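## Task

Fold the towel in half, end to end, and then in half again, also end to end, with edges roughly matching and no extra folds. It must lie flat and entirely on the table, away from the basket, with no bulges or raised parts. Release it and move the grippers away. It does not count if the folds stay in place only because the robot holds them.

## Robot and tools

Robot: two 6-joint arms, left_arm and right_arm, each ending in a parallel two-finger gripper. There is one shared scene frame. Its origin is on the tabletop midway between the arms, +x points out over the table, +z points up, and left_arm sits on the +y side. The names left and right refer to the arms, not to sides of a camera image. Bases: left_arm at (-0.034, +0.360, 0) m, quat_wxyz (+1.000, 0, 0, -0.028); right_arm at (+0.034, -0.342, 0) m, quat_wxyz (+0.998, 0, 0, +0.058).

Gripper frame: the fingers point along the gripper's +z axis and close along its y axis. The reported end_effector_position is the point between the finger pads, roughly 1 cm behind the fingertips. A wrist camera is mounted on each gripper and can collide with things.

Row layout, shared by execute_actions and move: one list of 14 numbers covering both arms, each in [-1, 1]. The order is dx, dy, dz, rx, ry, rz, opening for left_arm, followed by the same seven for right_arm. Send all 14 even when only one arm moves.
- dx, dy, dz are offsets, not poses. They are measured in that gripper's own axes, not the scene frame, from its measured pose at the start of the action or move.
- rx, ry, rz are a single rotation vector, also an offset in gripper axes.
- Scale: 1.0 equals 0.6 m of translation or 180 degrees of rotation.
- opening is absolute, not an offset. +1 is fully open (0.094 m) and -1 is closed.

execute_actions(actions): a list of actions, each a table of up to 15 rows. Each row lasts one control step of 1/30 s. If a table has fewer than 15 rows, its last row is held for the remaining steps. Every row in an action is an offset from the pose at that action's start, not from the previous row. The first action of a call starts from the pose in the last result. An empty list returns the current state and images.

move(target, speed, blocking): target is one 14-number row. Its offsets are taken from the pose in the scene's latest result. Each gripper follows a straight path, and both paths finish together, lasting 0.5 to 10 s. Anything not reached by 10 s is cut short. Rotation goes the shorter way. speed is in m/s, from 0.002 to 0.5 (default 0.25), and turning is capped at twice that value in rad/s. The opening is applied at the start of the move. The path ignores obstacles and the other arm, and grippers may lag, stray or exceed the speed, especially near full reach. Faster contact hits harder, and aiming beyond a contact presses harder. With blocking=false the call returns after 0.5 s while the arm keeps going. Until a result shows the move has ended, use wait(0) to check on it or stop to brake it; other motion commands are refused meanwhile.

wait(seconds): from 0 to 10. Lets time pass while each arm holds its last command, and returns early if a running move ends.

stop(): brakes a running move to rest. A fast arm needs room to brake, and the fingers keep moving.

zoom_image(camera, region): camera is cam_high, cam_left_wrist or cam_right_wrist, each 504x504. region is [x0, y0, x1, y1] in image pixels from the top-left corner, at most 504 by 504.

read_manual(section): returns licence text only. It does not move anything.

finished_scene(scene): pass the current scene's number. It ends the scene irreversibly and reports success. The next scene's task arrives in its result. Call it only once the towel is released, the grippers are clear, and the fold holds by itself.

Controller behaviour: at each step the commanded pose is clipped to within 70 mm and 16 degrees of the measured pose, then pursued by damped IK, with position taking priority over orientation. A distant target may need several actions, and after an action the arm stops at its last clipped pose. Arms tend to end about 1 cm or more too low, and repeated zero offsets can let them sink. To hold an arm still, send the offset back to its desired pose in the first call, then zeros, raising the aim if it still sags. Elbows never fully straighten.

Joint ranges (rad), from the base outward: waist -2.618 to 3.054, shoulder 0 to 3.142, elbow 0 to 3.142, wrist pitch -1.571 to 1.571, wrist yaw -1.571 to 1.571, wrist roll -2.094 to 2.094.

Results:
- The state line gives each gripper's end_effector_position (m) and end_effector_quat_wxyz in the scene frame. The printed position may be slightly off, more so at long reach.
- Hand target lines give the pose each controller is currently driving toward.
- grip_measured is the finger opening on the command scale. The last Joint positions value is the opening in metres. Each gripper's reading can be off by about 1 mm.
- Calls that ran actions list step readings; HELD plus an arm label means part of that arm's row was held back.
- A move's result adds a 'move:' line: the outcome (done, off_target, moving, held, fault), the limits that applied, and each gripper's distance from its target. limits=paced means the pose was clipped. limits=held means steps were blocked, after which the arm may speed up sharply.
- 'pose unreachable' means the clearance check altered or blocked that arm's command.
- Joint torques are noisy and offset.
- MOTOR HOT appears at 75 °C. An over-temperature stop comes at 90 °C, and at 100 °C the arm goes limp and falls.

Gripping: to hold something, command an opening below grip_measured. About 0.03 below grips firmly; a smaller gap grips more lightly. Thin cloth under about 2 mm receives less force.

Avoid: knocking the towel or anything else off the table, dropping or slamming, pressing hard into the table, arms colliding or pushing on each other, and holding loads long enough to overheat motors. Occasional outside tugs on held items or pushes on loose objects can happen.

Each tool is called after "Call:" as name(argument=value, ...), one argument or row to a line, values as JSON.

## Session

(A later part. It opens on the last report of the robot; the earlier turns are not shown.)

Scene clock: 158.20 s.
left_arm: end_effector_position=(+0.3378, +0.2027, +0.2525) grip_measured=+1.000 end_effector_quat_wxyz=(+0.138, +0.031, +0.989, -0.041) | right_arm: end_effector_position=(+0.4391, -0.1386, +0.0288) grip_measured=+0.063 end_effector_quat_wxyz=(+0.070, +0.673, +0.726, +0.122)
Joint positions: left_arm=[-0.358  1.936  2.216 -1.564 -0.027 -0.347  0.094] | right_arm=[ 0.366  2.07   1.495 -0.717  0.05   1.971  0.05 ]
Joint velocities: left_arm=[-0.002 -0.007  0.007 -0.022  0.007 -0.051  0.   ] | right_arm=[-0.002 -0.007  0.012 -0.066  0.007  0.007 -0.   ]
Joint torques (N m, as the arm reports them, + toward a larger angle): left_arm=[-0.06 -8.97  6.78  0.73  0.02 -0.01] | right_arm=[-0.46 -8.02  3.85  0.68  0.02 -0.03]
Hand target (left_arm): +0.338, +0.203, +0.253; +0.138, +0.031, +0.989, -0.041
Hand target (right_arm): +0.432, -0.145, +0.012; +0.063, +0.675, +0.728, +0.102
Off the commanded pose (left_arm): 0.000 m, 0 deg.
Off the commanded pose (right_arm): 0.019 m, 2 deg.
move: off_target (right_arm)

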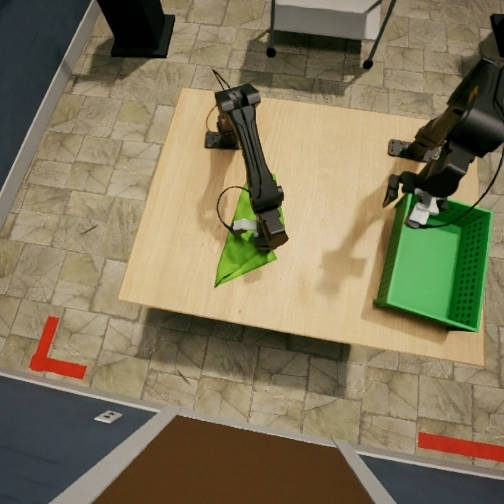

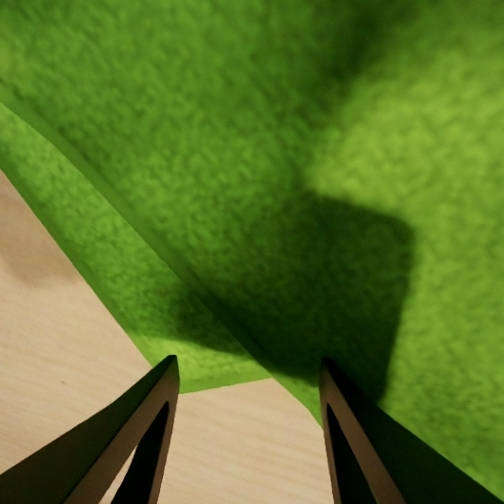

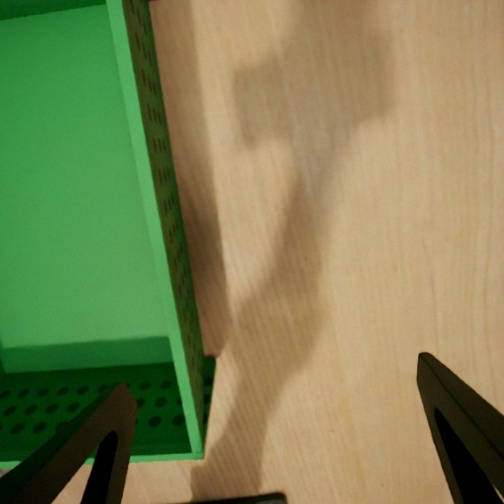

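Call:
move(
  target=[0,0,0,0,0,0,1, -0.055,0,-0.03,0,0,0,0.06],
  speed=0.08,
)

Call:
move(
  target=[0,0,0,0,0,0,1, 0,0,0.05,0,0,0,0.06],
  speed=0.05,
)

Scene clock: 163.53 s.
left_arm: end_effector_position=(+0.3378, +0.2027, +0.2525) grip_measured=+1.000 end_effector_quat_wxyz=(+0.138, +0.031, +0.989, -0.041) | right_arm: end_effector_position=(+0.4477, -0.1666, +0.0444) grip_measured=+0.063 end_effector_quat_wxyz=(+0.077, +0.674, +0.723, +0.133)
Joint positions: left_arm=[-0.358  1.936  2.216 -1.564 -0.027 -0.347  0.094] | right_arm=[ 0.296  2.014  1.469 -0.718  0.036  1.907  0.05 ]
Joint velocities: left_arm=[-0.007 -0.002 -0.007 -0.037 -0.007  0.037  0.   ] | right_arm=[-0.017 -0.012  0.012 -0.066 -0.051 -0.037 -0.002]
Joint torques (N m, as the arm reports them, + toward a larger angle): left_arm=[-0.03 -8.98  6.78  0.73  0.03 -0.02] | right_arm=[ -0.43 -10.64   3.84   0.51  -0.03  -0.02]
Hand target (left_arm): +0.338, +0.203, +0.253; +0.138, +0.031, +0.989, -0.041
Hand target (right_arm): +0.438, -0.173, +0.044; +0.071, +0.673, +0.726, +0.122
Off the commanded pose (left_arm): 0.000 m, 0 deg.
Off the commanded pose (right_arm): 0.012 m, 2 deg.
move: off_target (right_arm)

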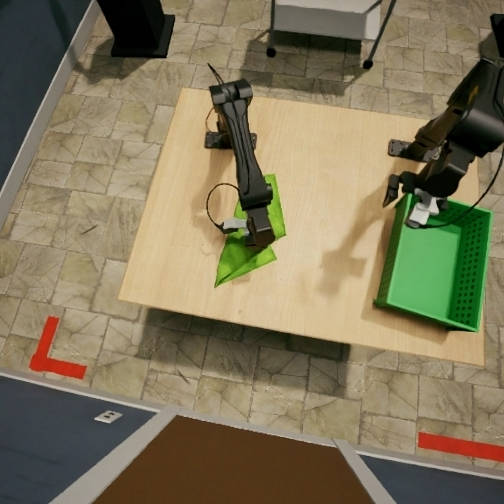

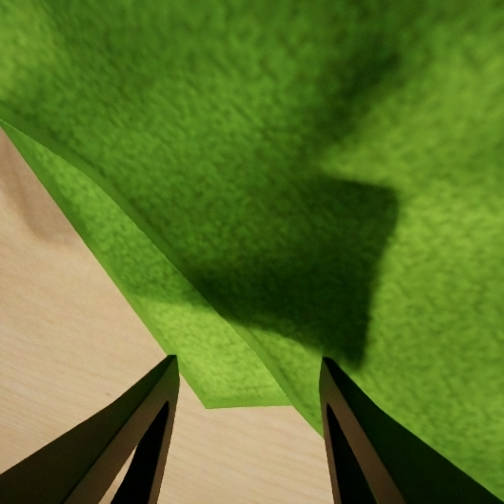

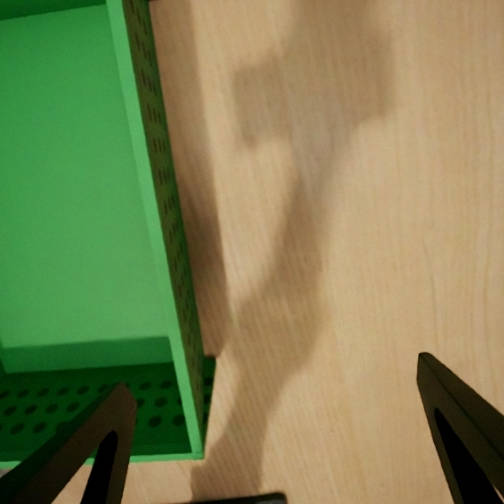

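Scene clock: 164.43 s.
left_arm: end_effector_position=(+0.3378, +0.2027, +0.2525) grip_measured=+1.000 end_effector_quat_wxyz=(+0.138, +0.031, +0.989, -0.041) | right_arm: end_effector_position=(+0.4610, -0.1607, +0.0294) grip_measured=+0.063 end_effector_quat_wxyz=(+0.083, +0.672, +0.721, +0.147)
Joint positions: left_arm=[-0.358  1.936  2.216 -1.564 -0.027 -0.347  0.094] | right_arm=[ 0.296  2.063  1.469 -0.639  0.035  1.907  0.05 ]
Joint velocities: left_arm=[-0.017 -0.007  0.002 -0.007 -0.051  0.037  0.   ] | right_arm=[-0.002  0.002  0.007  0.022 -0.007  0.051 -0.001]
Joint torques (N m, as the arm reports them, + toward a larger angle): left_arm=[-0.03 -9.01  6.68  0.75 -0.02 -0.02] | right_arm=[-0.17 -8.16  4.36  0.76  0.02  0.  ]
Hand target (left_arm): +0.338, +0.203, +0.253; +0.138, +0.031, +0.989, -0.041
Hand target (right_arm): +0.456, -0.164, +0.016; +0.077, +0.674, +0.723, +0.133
Off the commanded pose (left_arm): 0.000 m, 0 deg.
Off the commanded pose (right_arm): 0.015 m, 2 deg.
move: off_target (right_arm)

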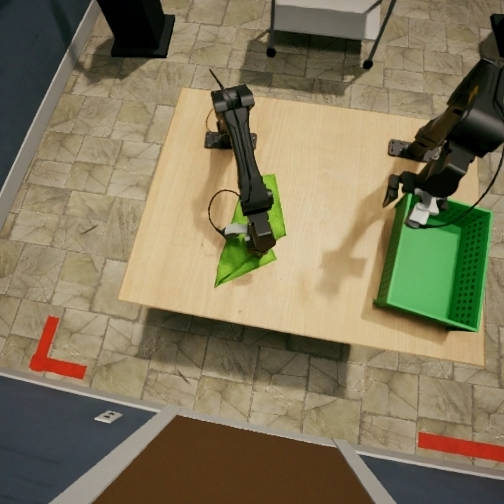

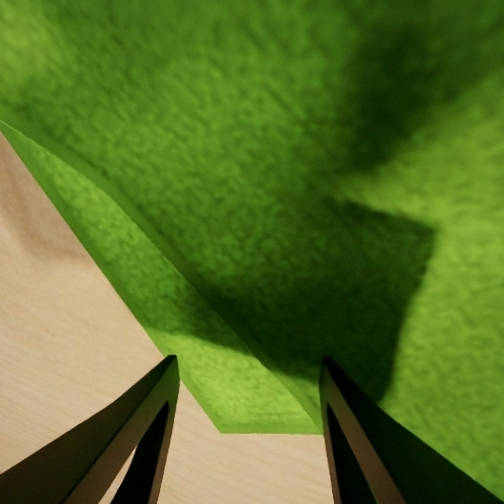

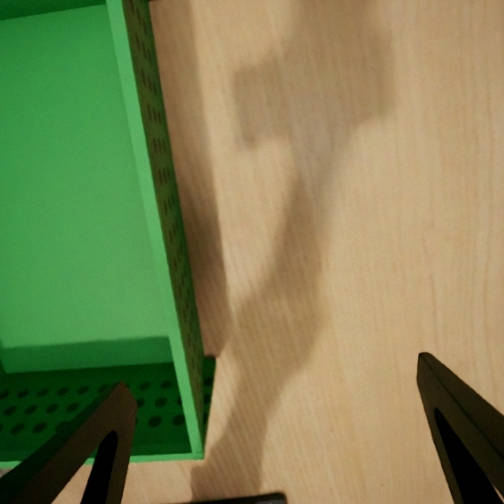

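Call:
move(
  target=[0,0,0,0,0,0,1, 0,-0.04,-0.025,0,0,0,0.06],
  speed=0.08,
)

Call:
move(
  target=[0,0,0,0,0,0,1, 0,0,0.045,0,0,0,0.06],
  speed=0.05,
)

Scene clock: 173.63 s.
left_arm: end_effector_position=(+0.3378, +0.2027, +0.2525) grip_measured=+1.000 end_effector_quat_wxyz=(+0.138, +0.031, +0.989, -0.041) | right_arm: end_effector_position=(+0.4402, -0.1644, +0.0332) grip_measured=+0.063 end_effector_quat_wxyz=(+0.081, +0.674, +0.719, +0.147)
Joint positions: left_arm=[-0.358  1.936  2.216 -1.564 -0.027 -0.347  0.094] | right_arm=[ 0.307  1.986  1.37  -0.619  0.035  1.924  0.05 ]
Joint velocities: left_arm=[0.012 0.007 0.017 0.007 0.081 0.007 0.   ] | right_arm=[ 0.002 -0.007 -0.017  0.051 -0.037 -0.022  0.001]
Joint torques (N m, as the arm reports them, + toward a larger angle): left_arm=[-0.08 -9.    6.67  0.74 -0.01 -0.04] | right_arm=[  0.81 -10.52   3.87   0.76   0.06   0.04]
Hand target (left_arm): +0.338, +0.203, +0.253; +0.138, +0.031, +0.989, -0.041
Hand target (right_arm): +0.434, -0.164, +0.036; +0.083, +0.672, +0.721, +0.147
Off the commanded pose (left_arm): 0.000 m, 0 deg.
Off the commanded pose (right_arm): 0.007 m, 0 deg.
move: done

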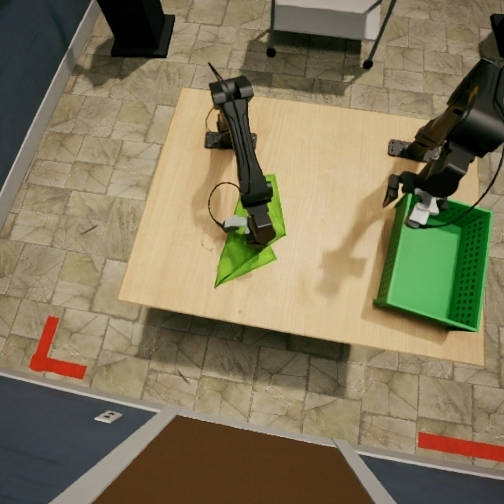

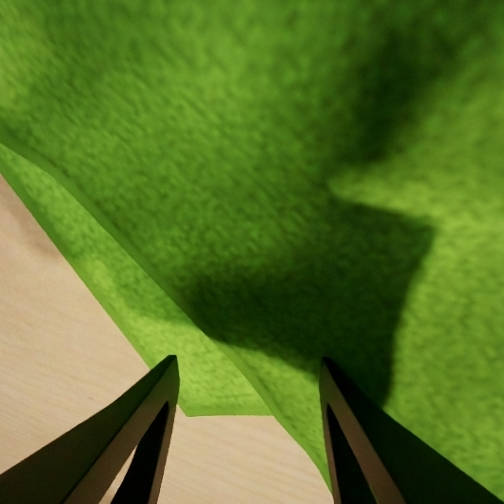

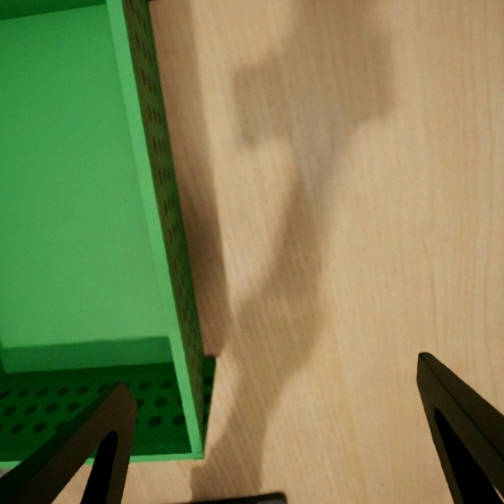

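Scene clock: 174.47 s.
left_arm: end_effector_position=(+0.3378, +0.2027, +0.2525) grip_measured=+1.000 end_effector_quat_wxyz=(+0.138, +0.031, +0.989, -0.041) | right_arm: end_effector_position=(+0.4521, -0.1591, +0.0293) grip_measured=+0.063 end_effector_quat_wxyz=(+0.089, +0.672, +0.716, +0.167)
Joint positions: left_arm=[-0.358  1.936  2.216 -1.564 -0.027 -0.347  0.094] | right_arm=[ 0.307  2.008  1.37  -0.555  0.035  1.924  0.05 ]
Joint velocities: left_arm=[-0.022 -0.012  0.007 -0.022  0.022 -0.022  0.   ] | right_arm=[ 0.012 -0.002  0.027  0.007 -0.007 -0.037 -0.001]
Joint torques (N m, as the arm reports them, + toward a larger angle): left_arm=[-0.02 -9.05  6.74  0.75  0.02 -0.02] | right_arm=[-0.17 -6.36  4.83  0.91  0.02 -0.01]
Hand target (left_arm): +0.338, +0.203, +0.253; +0.138, +0.031, +0.989, -0.041
Hand target (right_arm): +0.448, -0.162, +0.008; +0.081, +0.674, +0.719, +0.147
Off the commanded pose (left_arm): 0.000 m, 0 deg.
Off the commanded pose (right_arm): 0.022 m, 2 deg.
move: off_target (right_arm)

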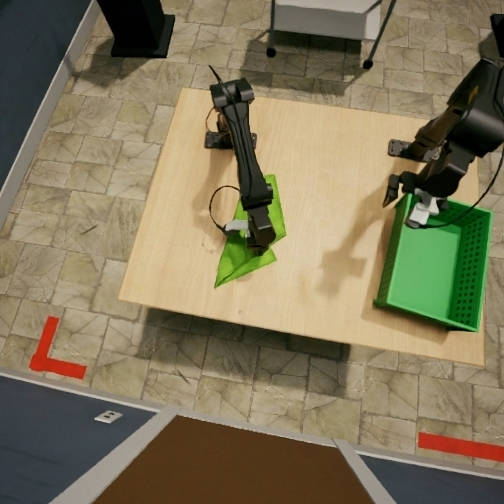

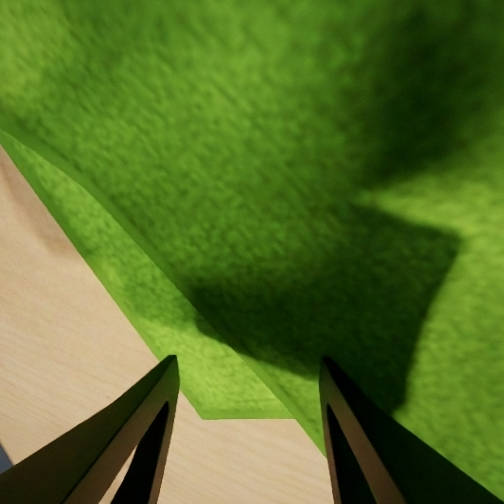

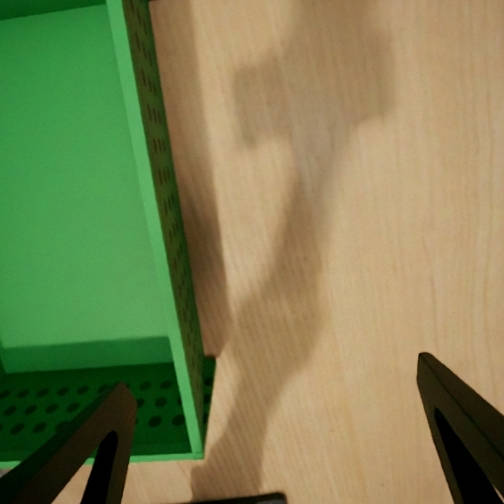

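Call:
execute_actions(
  actions=[
    [[0,0,0,0,0,0,1,0,0.003,0.02,0,0,0,-0.01],[0,0,0,0,0,0,1,0,0.006,0.02,0,0,0,-0.08],[0,0,0,0,0,0,1,0,0.009,0.02,0,0,0,-0.15],[0,0,0,0,0,0,1,0,0.012,0.02,0,0,0,-0.22],[0,0,0,0,0,0,1,0,0.015,0.02,0,0,0,-0.29],[0,0,0,0,0,0,1,0,0.018,0.02,0,0,0,-0.36],[0,0,0,0,0,0,1,0,0.021,0.02,0,0,0,-0.43],[0,0,0,0,0,0,1,0,0.024,0.02,0,0,0,-0.5],[0,0,0,0,0,0,1,0,0.027,0.02,0,0,0,-0.57],[0,0,0,0,0,0,1,0,0.03,0.02,0,0,0,-0.64],[0,0,0,0,0,0,1,0,0.033,0.02,0,0,0,-0.71],[0,0,0,0,0,0,1,0,0.036,0.02,0,0,0,-0.78],[0,0,0,0,0,0,1,0,0.039,0.02,0,0,0,-0.85],[0,0,0,0,0,0,1,0,0.042,0.02,0,0,0,-0.92],[0,0,0,0,0,0,1,0,0.042,0.02,0,0,0,-1]],
    [[0,0,0,0,0,0,1,0,0,0,0,0,0,-1]],
  ],
)

Call:
move(
  target=[0,0,0,0,0,0,1, 0,0,-0.08,0,0,0,-1],
  speed=0.06,
)

Scene clock: 188.10 s.
left_arm: end_effector_position=(+0.3378, +0.2027, +0.2525) grip_measured=+1.000 end_effector_quat_wxyz=(+0.138, +0.031, +0.989, -0.041) | right_arm: end_effector_position=(+0.4761, -0.1512, +0.0284) grip_measured=-0.978 end_effector_quat_wxyz=(+0.093, +0.670, +0.715, +0.178)
Joint positions: left_arm=[-0.358  1.936  2.216 -1.564 -0.027 -0.347  0.094] | right_arm=[ 0.3    2.08   1.465 -0.552  0.032  1.915  0.001]
Joint velocities: left_arm=[-0.012 -0.002  0.002 -0.007  0.037  0.007  0.   ] | right_arm=[ 0.012 -0.007  0.017 -0.022 -0.051  0.037 -0.001]
Joint torques (N m, as the arm reports them, + toward a larger angle): left_arm=[-0.01 -9.    6.69  0.73  0.02 -0.03] | right_arm=[ 0.09 -9.85  5.6   0.82  0.05  0.05]
Hand target (left_arm): +0.338, +0.203, +0.253; +0.138, +0.031, +0.989, -0.041
Hand target (right_arm): +0.474, -0.152, +0.028; +0.092, +0.670, +0.715, +0.175
Off the commanded pose (left_arm): 0.000 m, 0 deg.
Off the commanded pose (right_arm): 0.002 m, 0 deg.
Step readings (end_effector_position; steps 1 to 15: 1st action; 16 to 30: 2nd action):
0: left_arm (+0.3378, +0.2027, +0.2525) | right_arm (+0.4524, -0.1589, +0.0294)
1: left_arm (+0.3378, +0.2027, +0.2525) | right_arm (+0.4528, -0.1588, +0.0296)
2: left_arm (+0.3378, +0.2027, +0.2525) | right_arm (+0.4534, -0.1585, +0.0294)
4: left_arm (+0.3378, +0.2027, +0.2525) | right_arm (+0.4543, -0.1580, +0.0277)
8: left_arm (+0.3378, +0.2027, +0.2525) | right_arm (+0.4606, -0.1550, +0.0272)
15: left_arm (+0.3378, +0.2027, +0.2525) | right_arm (+0.4745, -0.1518, +0.0276)
16: left_arm (+0.3378, +0.2027, +0.2525) | right_arm (+0.4758, -0.1514, +0.0283)
17: left_arm (+0.3378, +0.2027, +0.2525) | right_arm (+0.4761, -0.1513, +0.0284)
19: left_arm (+0.3378, +0.2027, +0.2525) | right_arm (+0.4761, -0.1512, +0.0284)
23: left_arm (+0.3378, +0.2027, +0.2525) | right_arm (+0.4761, -0.1512, +0.0284)
30: end_effector_position above

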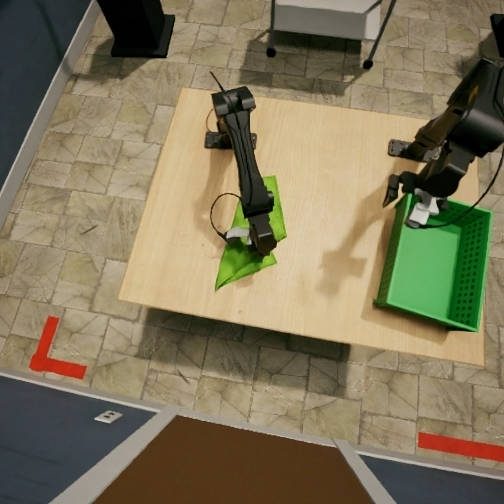

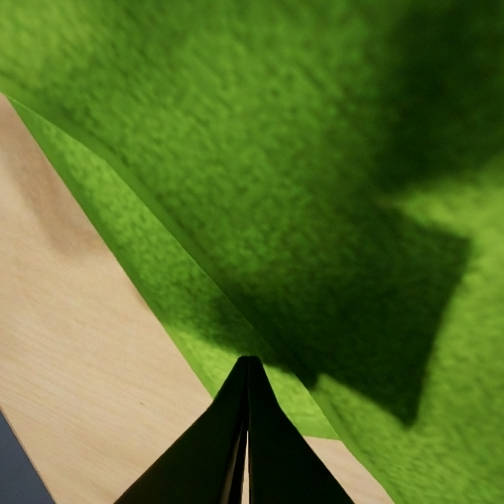

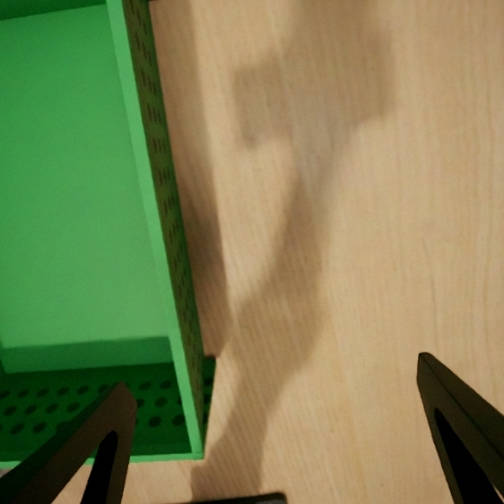

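Scene clock: 189.33 s.
left_arm: end_effector_position=(+0.3378, +0.2027, +0.2525) grip_measured=+1.000 end_effector_quat_wxyz=(+0.138, +0.031, +0.989, -0.041) | right_arm: end_effector_position=(+0.4611, -0.1578, +0.0622) grip_measured=-0.978 end_effector_quat_wxyz=(+0.092, +0.670, +0.715, +0.176)
Joint positions: left_arm=[-0.358  1.936  2.216 -1.564 -0.027 -0.347  0.094] | right_arm=[ 0.3    1.984  1.465 -0.654  0.032  1.916  0.001]
Joint velocities: left_arm=[-0.017 -0.017  0.007  0.037  0.037 -0.037  0.   ] | right_arm=[-0.032 -0.012  0.002 -0.037  0.037 -0.037  0.   ]
Joint torques (N m, as the arm reports them, + toward a larger angle): left_arm=[-0.01 -8.99  6.78  0.73 -0.02 -0.02] | right_arm=[  0.33 -10.61   6.35   0.64   0.02   0.06]
Hand target (left_arm): +0.338, +0.203, +0.253; +0.138, +0.031, +0.989, -0.041
Hand target (right_arm): +0.459, -0.157, +0.072; +0.093, +0.670, +0.715, +0.178
Off the commanded pose (left_arm): 0.000 m, 0 deg.
Off the commanded pose (right_arm): 0.011 m, 0 deg.
move: off_target (right_arm)

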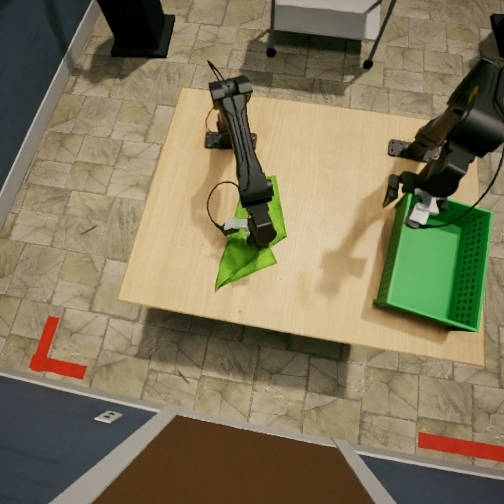

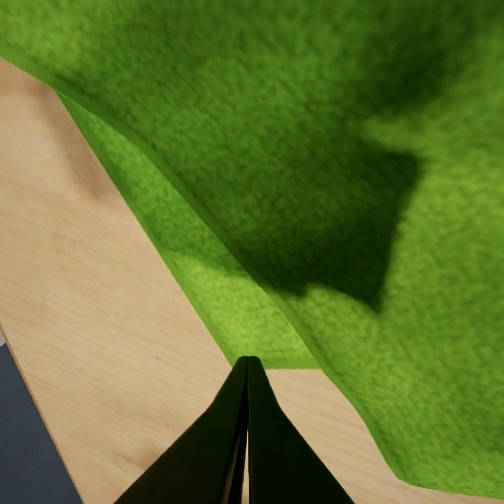

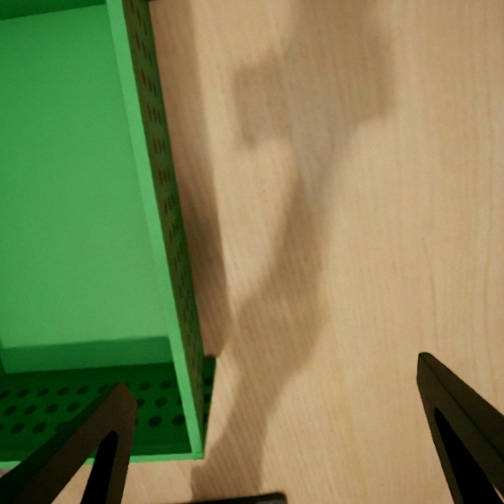

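Call:
move(
  target=[0,0,0,0,0,0,1, 0.015,-0.068,-0.01,0.12,-0.04,0,0.06],
  speed=0.1,
)

Scene clock: 204.57 s.
left_arm: end_effector_position=(+0.3378, +0.2027, +0.2525) grip_measured=+1.000 end_effector_quat_wxyz=(+0.138, +0.031, +0.989, -0.041) | right_arm: end_effector_position=(+0.4219, -0.1572, +0.0541) grip_measured=+0.057 end_effector_quat_wxyz=(+0.015, +0.688, +0.726, +0.002)
Joint positions: left_arm=[-0.358  1.936  2.216 -1.564 -0.027 -0.347  0.094] | right_arm=[ 0.336  2.199  1.841 -1.198  0.027  1.97   0.05 ]
Joint velocities: left_arm=[-0.007 -0.002 -0.007 -0.007 -0.007 -0.066  0.   ] | right_arm=[-0.002  0.012 -0.002 -0.022 -0.051  0.037 -0.001]
Joint torques (N m, as the arm reports them, + toward a larger angle): left_arm=[ 0.01 -9.02  6.69  0.74  0.02  0.01] | right_arm=[ 0.8  -8.96  7.47  0.03 -0.01  0.08]
Hand target (left_arm): +0.338, +0.203, +0.253; +0.138, +0.031, +0.989, -0.041
Hand target (right_arm): +0.420, -0.151, +0.053; +0.011, +0.685, +0.728, -0.003
Off the commanded pose (left_arm): 0.000 m, 0 deg.
Off the commanded pose (right_arm): 0.006 m, 1 deg.
move: done

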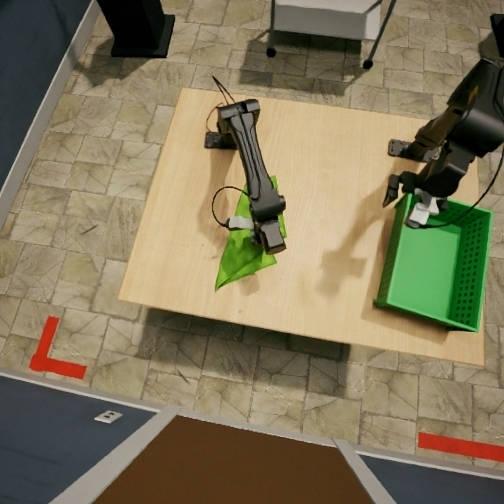

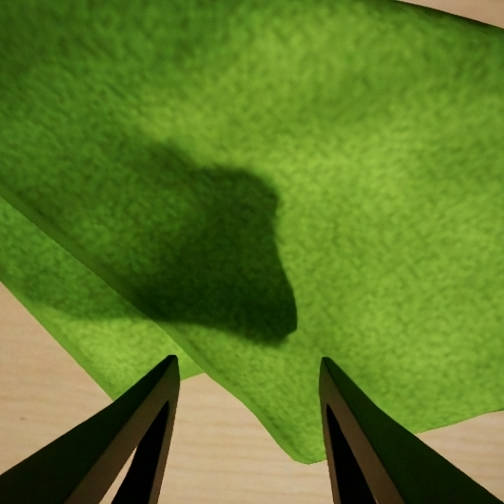

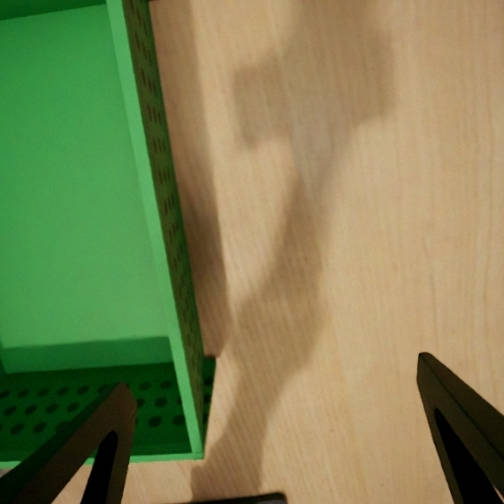

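Call:
move(
  target=[0,0,0,0,0,0,1, -0.008,0,0.06,0,0,0,0.06],
  speed=0.05,
)

Call:
move(
  target=[0,0,0,0,0,0,1, 0,0,0.02,0,0,0,-1],
  speed=0.05,
)

Call:
move(
  target=[0,0,0,0,0,0,1, 0,0,-0.08,0,0,0,-1],
  speed=0.06,
)

Scene clock: 213.40 s.
left_arm: end_effector_position=(+0.3378, +0.2027, +0.2525) grip_measured=+1.000 end_effector_quat_wxyz=(+0.138, +0.031, +0.989, -0.041) | right_arm: end_effector_position=(+0.4269, -0.1547, +0.0319) grip_measured=+0.057 end_effector_quat_wxyz=(+0.022, +0.685, +0.728, +0.020)
Joint positions: left_arm=[-0.358  1.936  2.216 -1.564 -0.027 -0.347  0.094] | right_arm=[ 0.336  2.199  1.751 -1.07   0.027  1.963  0.05 ]
Joint velocities: left_arm=[ 0.007  0.002  0.017 -0.037 -0.037  0.037  0.   ] | right_arm=[-0.002 -0.007 -0.017 -0.007  0.037 -0.037  0.   ]
Joint torques (N m, as the arm reports them, + toward a larger angle): left_arm=[-0.02 -9.03  6.77  0.73  0.02  0.  ] | right_arm=[-0.83 -8.91  3.78  0.32  0.01  0.  ]
Hand target (left_arm): +0.338, +0.203, +0.253; +0.138, +0.031, +0.989, -0.041
Hand target (right_arm): +0.422, -0.163, +0.019; +0.015, +0.688, +0.726, +0.002
Off the commanded pose (left_arm): 0.000 m, 0 deg.
Off the commanded pose (right_arm): 0.016 m, 2 deg.
move: off_target (right_arm)

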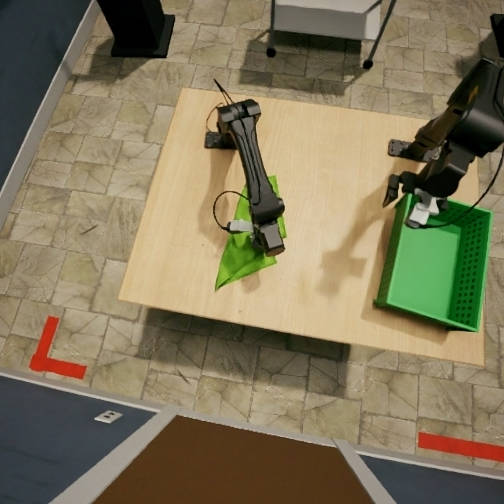

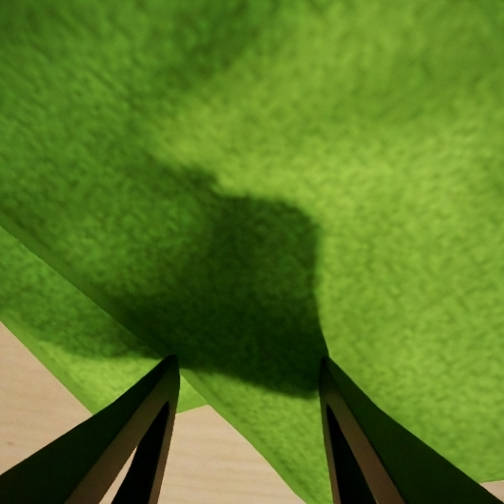

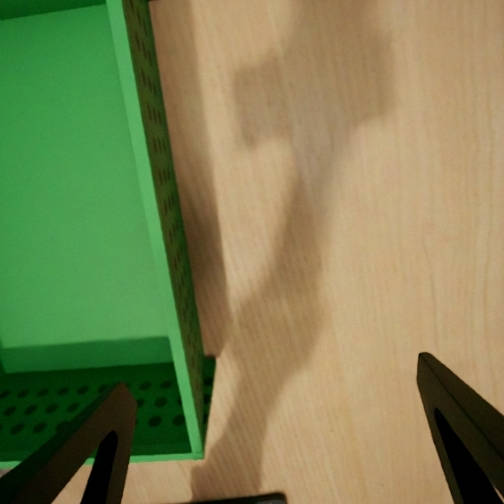

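Scene clock: 214.17 s.
left_arm: end_effector_position=(+0.3378, +0.2027, +0.2525) grip_measured=+1.000 end_effector_quat_wxyz=(+0.138, +0.031, +0.989, -0.041) | right_arm: end_effector_position=(+0.4350, -0.1508, +0.0325) grip_measured=-0.978 end_effector_quat_wxyz=(+0.028, +0.685, +0.727, +0.037)
Joint positions: left_arm=[-0.358  1.936  2.216 -1.564 -0.027 -0.347  0.094] | right_arm=[ 0.336  2.199  1.751 -1.034  0.027  1.963  0.001]
Joint velocities: left_arm=[-0.022 -0.007 -0.017 -0.037 -0.051 -0.007  0.   ] | right_arm=[ 0.002  0.007  0.002  0.007 -0.051  0.022  0.001]
Joint torques (N m, as the arm reports them, + toward a larger angle): left_arm=[-0.03 -8.89  6.81  0.72  0.01  0.02] | right_arm=[ 0.02 -9.47  3.42  0.34  0.02  0.02]
Hand target (left_arm): +0.338, +0.203, +0.253; +0.138, +0.031, +0.989, -0.041
Hand target (right_arm): +0.427, -0.155, +0.020; +0.022, +0.685, +0.728, +0.019
Off the commanded pose (left_arm): 0.000 m, 0 deg.
Off the commanded pose (right_arm): 0.015 m, 2 deg.
move: off_target (right_arm)

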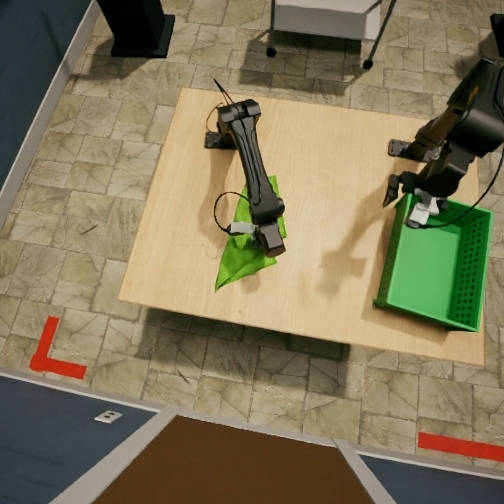

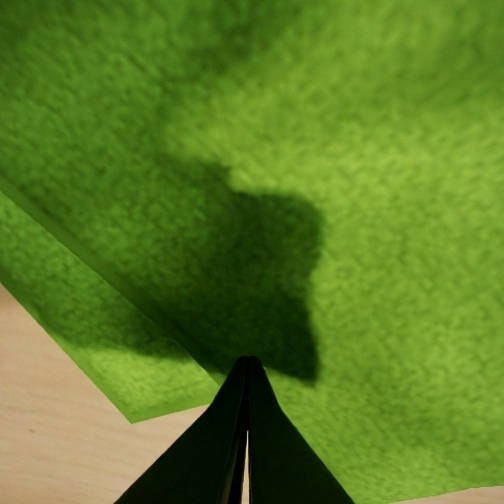

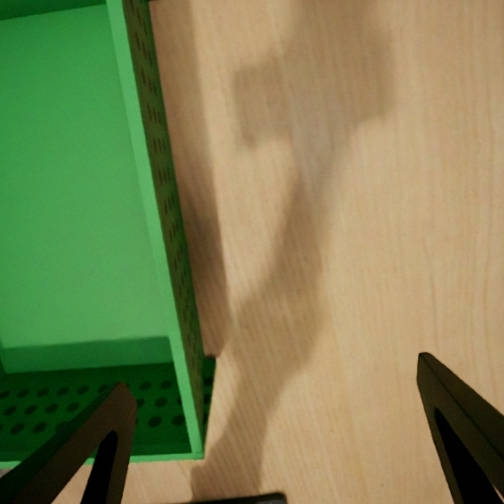

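Scene clock: 215.47 s.
left_arm: end_effector_position=(+0.3378, +0.2027, +0.2525) grip_measured=+1.000 end_effector_quat_wxyz=(+0.138, +0.031, +0.989, -0.041) | right_arm: end_effector_position=(+0.4291, -0.1536, +0.0655) grip_measured=-0.978 end_effector_quat_wxyz=(+0.024, +0.685, +0.728, +0.026)
Joint positions: left_arm=[-0.358  1.936  2.216 -1.564 -0.027 -0.347  0.094] | right_arm=[ 0.336  2.175  1.846 -1.177  0.027  1.963  0.001]
Joint velocities: left_arm=[ 0.007  0.007  0.007  0.037 -0.051 -0.022  0.   ] | right_arm=[ 0.007 -0.002 -0.002 -0.007 -0.066  0.022 -0.001]
Joint torques (N m, as the arm reports them, + toward a larger angle): left_arm=[ 0.06 -9.06  6.65  0.74  0.   -0.02] | right_arm=[  0.16 -11.36   7.36   0.14   0.03   0.08]
Hand target (left_arm): +0.338, +0.203, +0.253; +0.138, +0.031, +0.989, -0.041
Hand target (right_arm): +0.431, -0.151, +0.080; +0.028, +0.685, +0.727, +0.037
Off the commanded pose (left_arm): 0.000 m, 0 deg.
Off the commanded pose (right_arm): 0.015 m, 1 deg.
move: off_target (right_arm)

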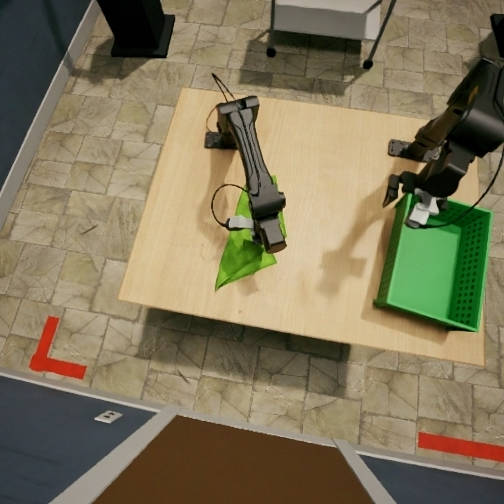

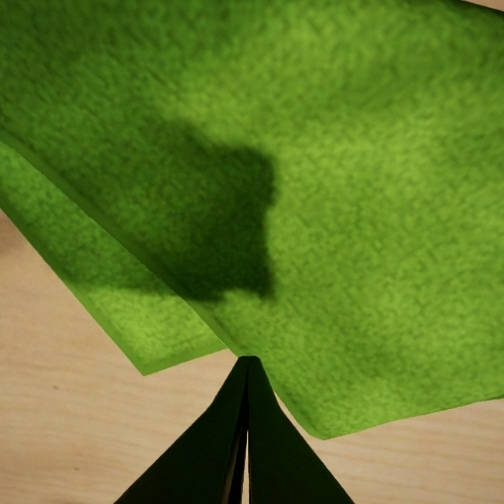

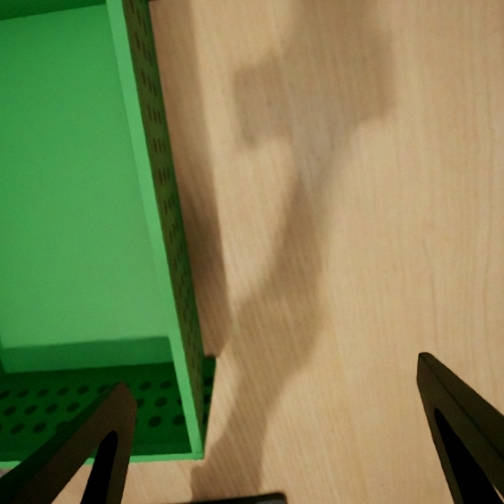

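Call:
move(
  target=[0,0,0,0,0,0,1, -0.15,0,-0.06,0,0,0,-1],
  speed=0.08,
)

Scene clock: 220.30 s.
left_arm: end_effector_position=(+0.3378, +0.2027, +0.2525) grip_measured=+1.000 end_effector_quat_wxyz=(+0.138, +0.031, +0.989, -0.041) | right_arm: end_effector_position=(+0.4424, -0.2394, +0.0986) grip_measured=-0.978 end_effector_quat_wxyz=(+0.032, +0.686, +0.726, +0.032)
Joint positions: left_arm=[-0.358  1.936  2.216 -1.564 -0.027 -0.347  0.094] | right_arm=[ 0.135  2.072  1.816 -1.227  0.02   1.764  0.001]
Joint velocities: left_arm=[ 0.002 -0.012  0.007 -0.051 -0.037 -0.051  0.   ] | right_arm=[ 0.007 -0.002 -0.007 -0.066 -0.037 -0.022 -0.   ]
Joint torques (N m, as the arm reports them, + toward a larger angle): left_arm=[ 0.04 -9.01  6.79  0.74  0.04  0.  ] | right_arm=[ -0.36 -11.12   3.87   0.13  -0.05  -0.04]
Hand target (left_arm): +0.338, +0.203, +0.253; +0.138, +0.031, +0.989, -0.041
Hand target (right_arm): +0.433, -0.244, +0.102; +0.025, +0.685, +0.727, +0.025
Off the commanded pose (left_arm): 0.000 m, 0 deg.
Off the commanded pose (right_arm): 0.012 m, 1 deg.
move: off_target (right_arm)

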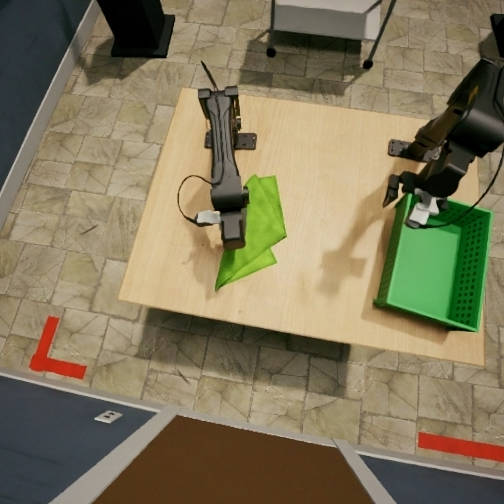

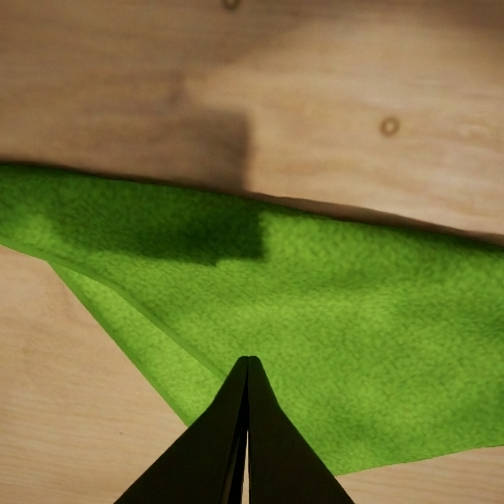

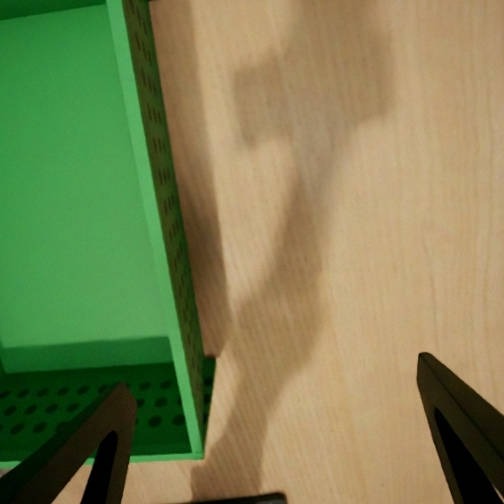

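Call:
move(
  target=[0,0,0,0,0,0,1, 0.166,-0.079,0.048,0,0,-0.5,0.28],
  speed=0.15,
)

Scene clock: 239.17 s.
left_arm: end_effector_position=(+0.3378, +0.2027, +0.2525) grip_measured=+1.000 end_effector_quat_wxyz=(+0.138, +0.031, +0.989, -0.041) | right_arm: end_effector_position=(+0.3937, -0.1432, +0.0598) grip_measured=+0.277 end_effector_quat_wxyz=(+0.032, -0.019, +0.999, +0.004)
Joint positions: left_arm=[-0.358  1.936  2.216 -1.564 -0.027 -0.347  0.094] | right_arm=[ 0.396  2.072  1.664 -1.101  0.024  0.473  0.06 ]
Joint velocities: left_arm=[-0.012  0.012 -0.007  0.007 -0.037  0.022  0.   ] | right_arm=[-0.002 -0.002  0.007 -0.051 -0.022 -0.007 -0.001]
Joint torques (N m, as the arm reports them, + toward a larger angle): left_arm=[-0.1  -9.01  6.68  0.74  0.    0.01] | right_arm=[  0.74 -11.33   3.85   0.35   0.14  -0.04]
Hand target (left_arm): +0.338, +0.203, +0.253; +0.138, +0.031, +0.989, -0.041
Hand target (right_arm): +0.391, -0.143, +0.065; +0.043, -0.028, +0.999, +0.002
Off the commanded pose (left_arm): 0.000 m, 0 deg.
Off the commanded pose (right_arm): 0.006 m, 2 deg.
move: done

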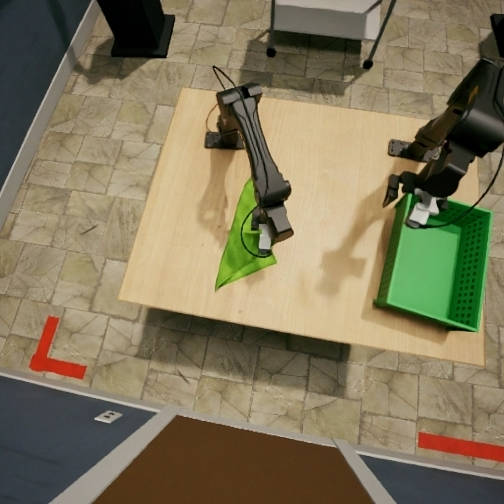

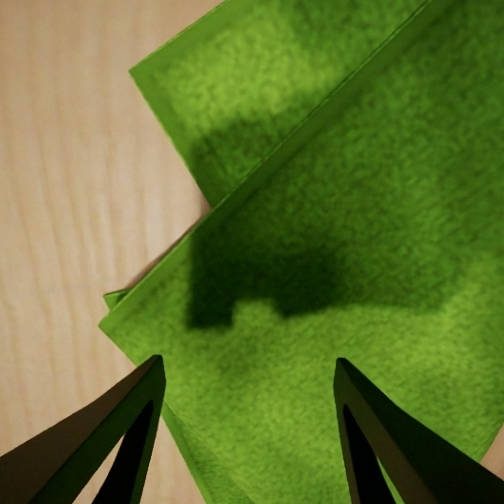

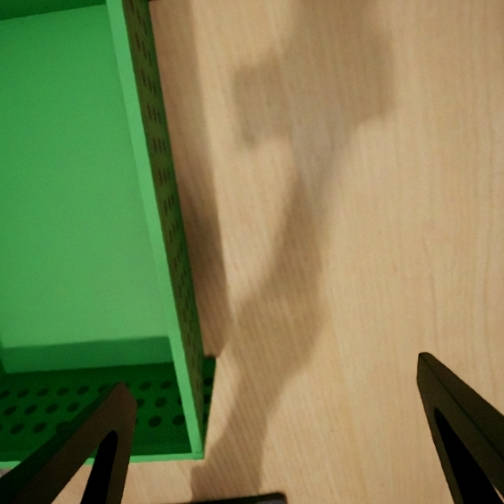

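Call:
move(
  target=[0,0,0,0,0,0,1, -0.033,0.037,0,0,0,0,0.28],
  speed=0.1,
)

Call:
move(
  target=[0,0,0,0,0,0,1, 0,0,0.07,0,0,0,0.28],
  speed=0.05,
)

Scene clock: 249.07 s.
left_arm: end_effector_position=(+0.3378, +0.2027, +0.2525) grip_measured=+1.000 end_effector_quat_wxyz=(+0.138, +0.031, +0.989, -0.041) | right_arm: end_effector_position=(+0.4110, -0.1253, +0.0611) grip_measured=+0.277 end_effector_quat_wxyz=(+0.034, -0.018, +0.999, +0.005)
Joint positions: left_arm=[-0.358  1.936  2.216 -1.564 -0.027 -0.347  0.094] | right_arm=[ 0.412  2.166  1.814 -1.155  0.024  0.493  0.06 ]
Joint velocities: left_arm=[-0.002 -0.007  0.007 -0.037  0.007 -0.022  0.   ] | right_arm=[ 0.012 -0.007  0.002 -0.051  0.007  0.037 -0.   ]
Joint torques (N m, as the arm reports them, + toward a larger angle): left_arm=[-0.03 -8.92  6.71  0.75  0.02 -0.02] | right_arm=[ 0.56 -8.87  7.64  0.18  0.02  0.09]
Hand target (left_arm): +0.338, +0.203, +0.253; +0.138, +0.031, +0.989, -0.041
Hand target (right_arm): +0.412, -0.120, +0.061; +0.033, -0.019, +0.999, +0.004
Off the commanded pose (left_arm): 0.000 m, 0 deg.
Off the commanded pose (right_arm): 0.005 m, 0 deg.
move: done

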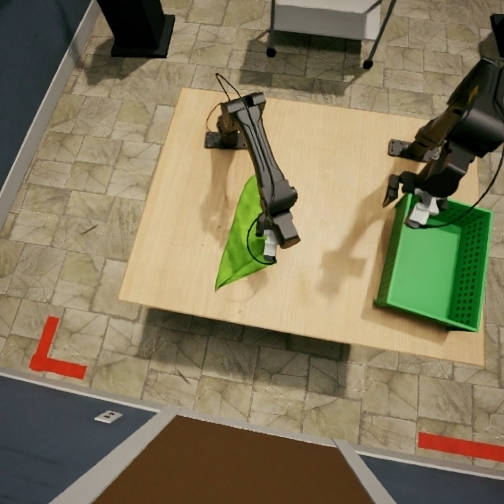

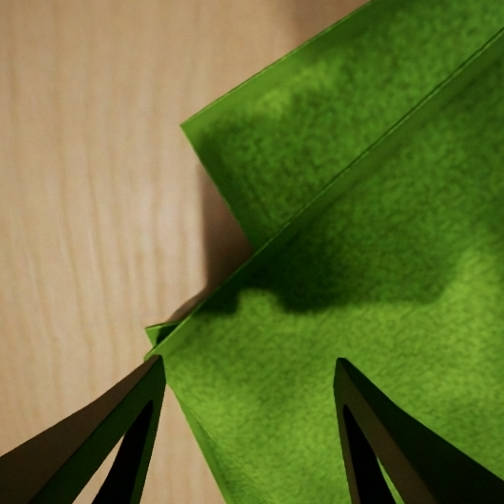

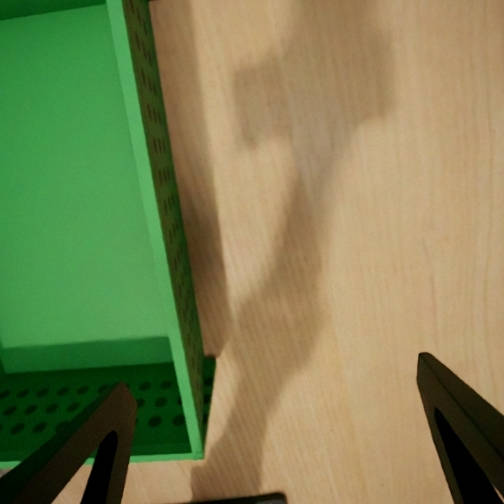

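Scene clock: 250.30 s.
left_arm: end_effector_position=(+0.3378, +0.2027, +0.2525) grip_measured=+1.000 end_effector_quat_wxyz=(+0.138, +0.031, +0.989, -0.041) | right_arm: end_effector_position=(+0.4164, -0.1221, +0.0303) grip_measured=+0.277 end_effector_quat_wxyz=(+0.043, -0.017, +0.999, +0.010)
Joint positions: left_arm=[-0.358  1.936  2.216 -1.564 -0.027 -0.347  0.094] | right_arm=[ 0.412  2.192  1.73  -1.024  0.024  0.493  0.06 ]
Joint velocities: left_arm=[-0.022 -0.012 -0.017 -0.022  0.081  0.051  0.   ] | right_arm=[ 0.022 -0.007 -0.022  0.007  0.007 -0.022 -0.   ]
Joint torques (N m, as the arm reports them, + toward a larger angle): left_arm=[-0.03 -9.04  6.75  0.71 -0.01  0.  ] | right_arm=[-0.14 -9.34  4.04  0.45  0.01  0.02]
Hand target (left_arm): +0.338, +0.203, +0.253; +0.138, +0.031, +0.989, -0.041
Hand target (right_arm): +0.413, -0.125, +0.019; +0.034, -0.018, +0.999, +0.005
Off the commanded pose (left_arm): 0.000 m, 0 deg.
Off the commanded pose (right_arm): 0.012 m, 1 deg.
move: off_target (right_arm)

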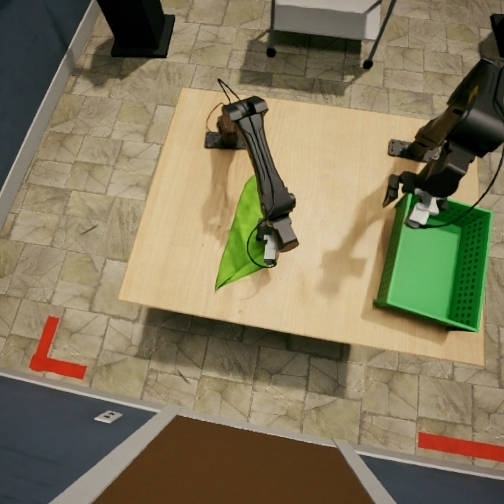

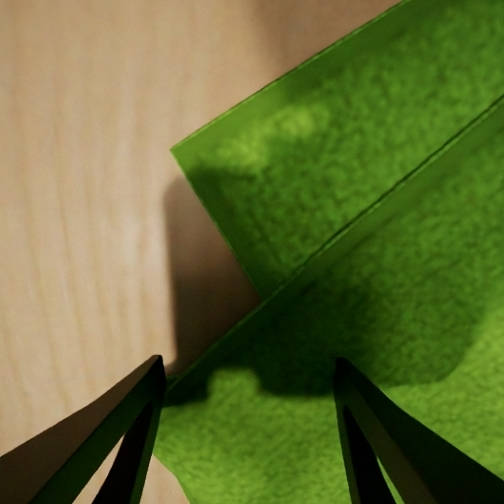

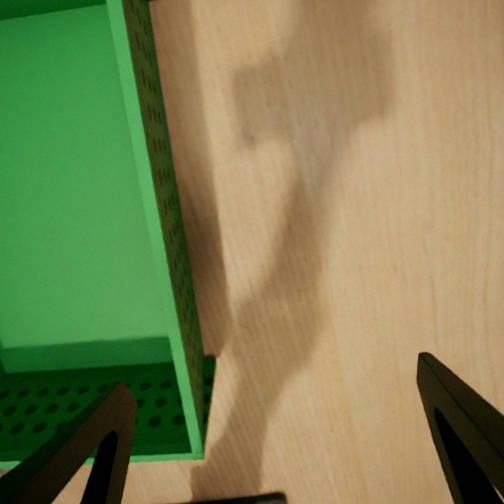

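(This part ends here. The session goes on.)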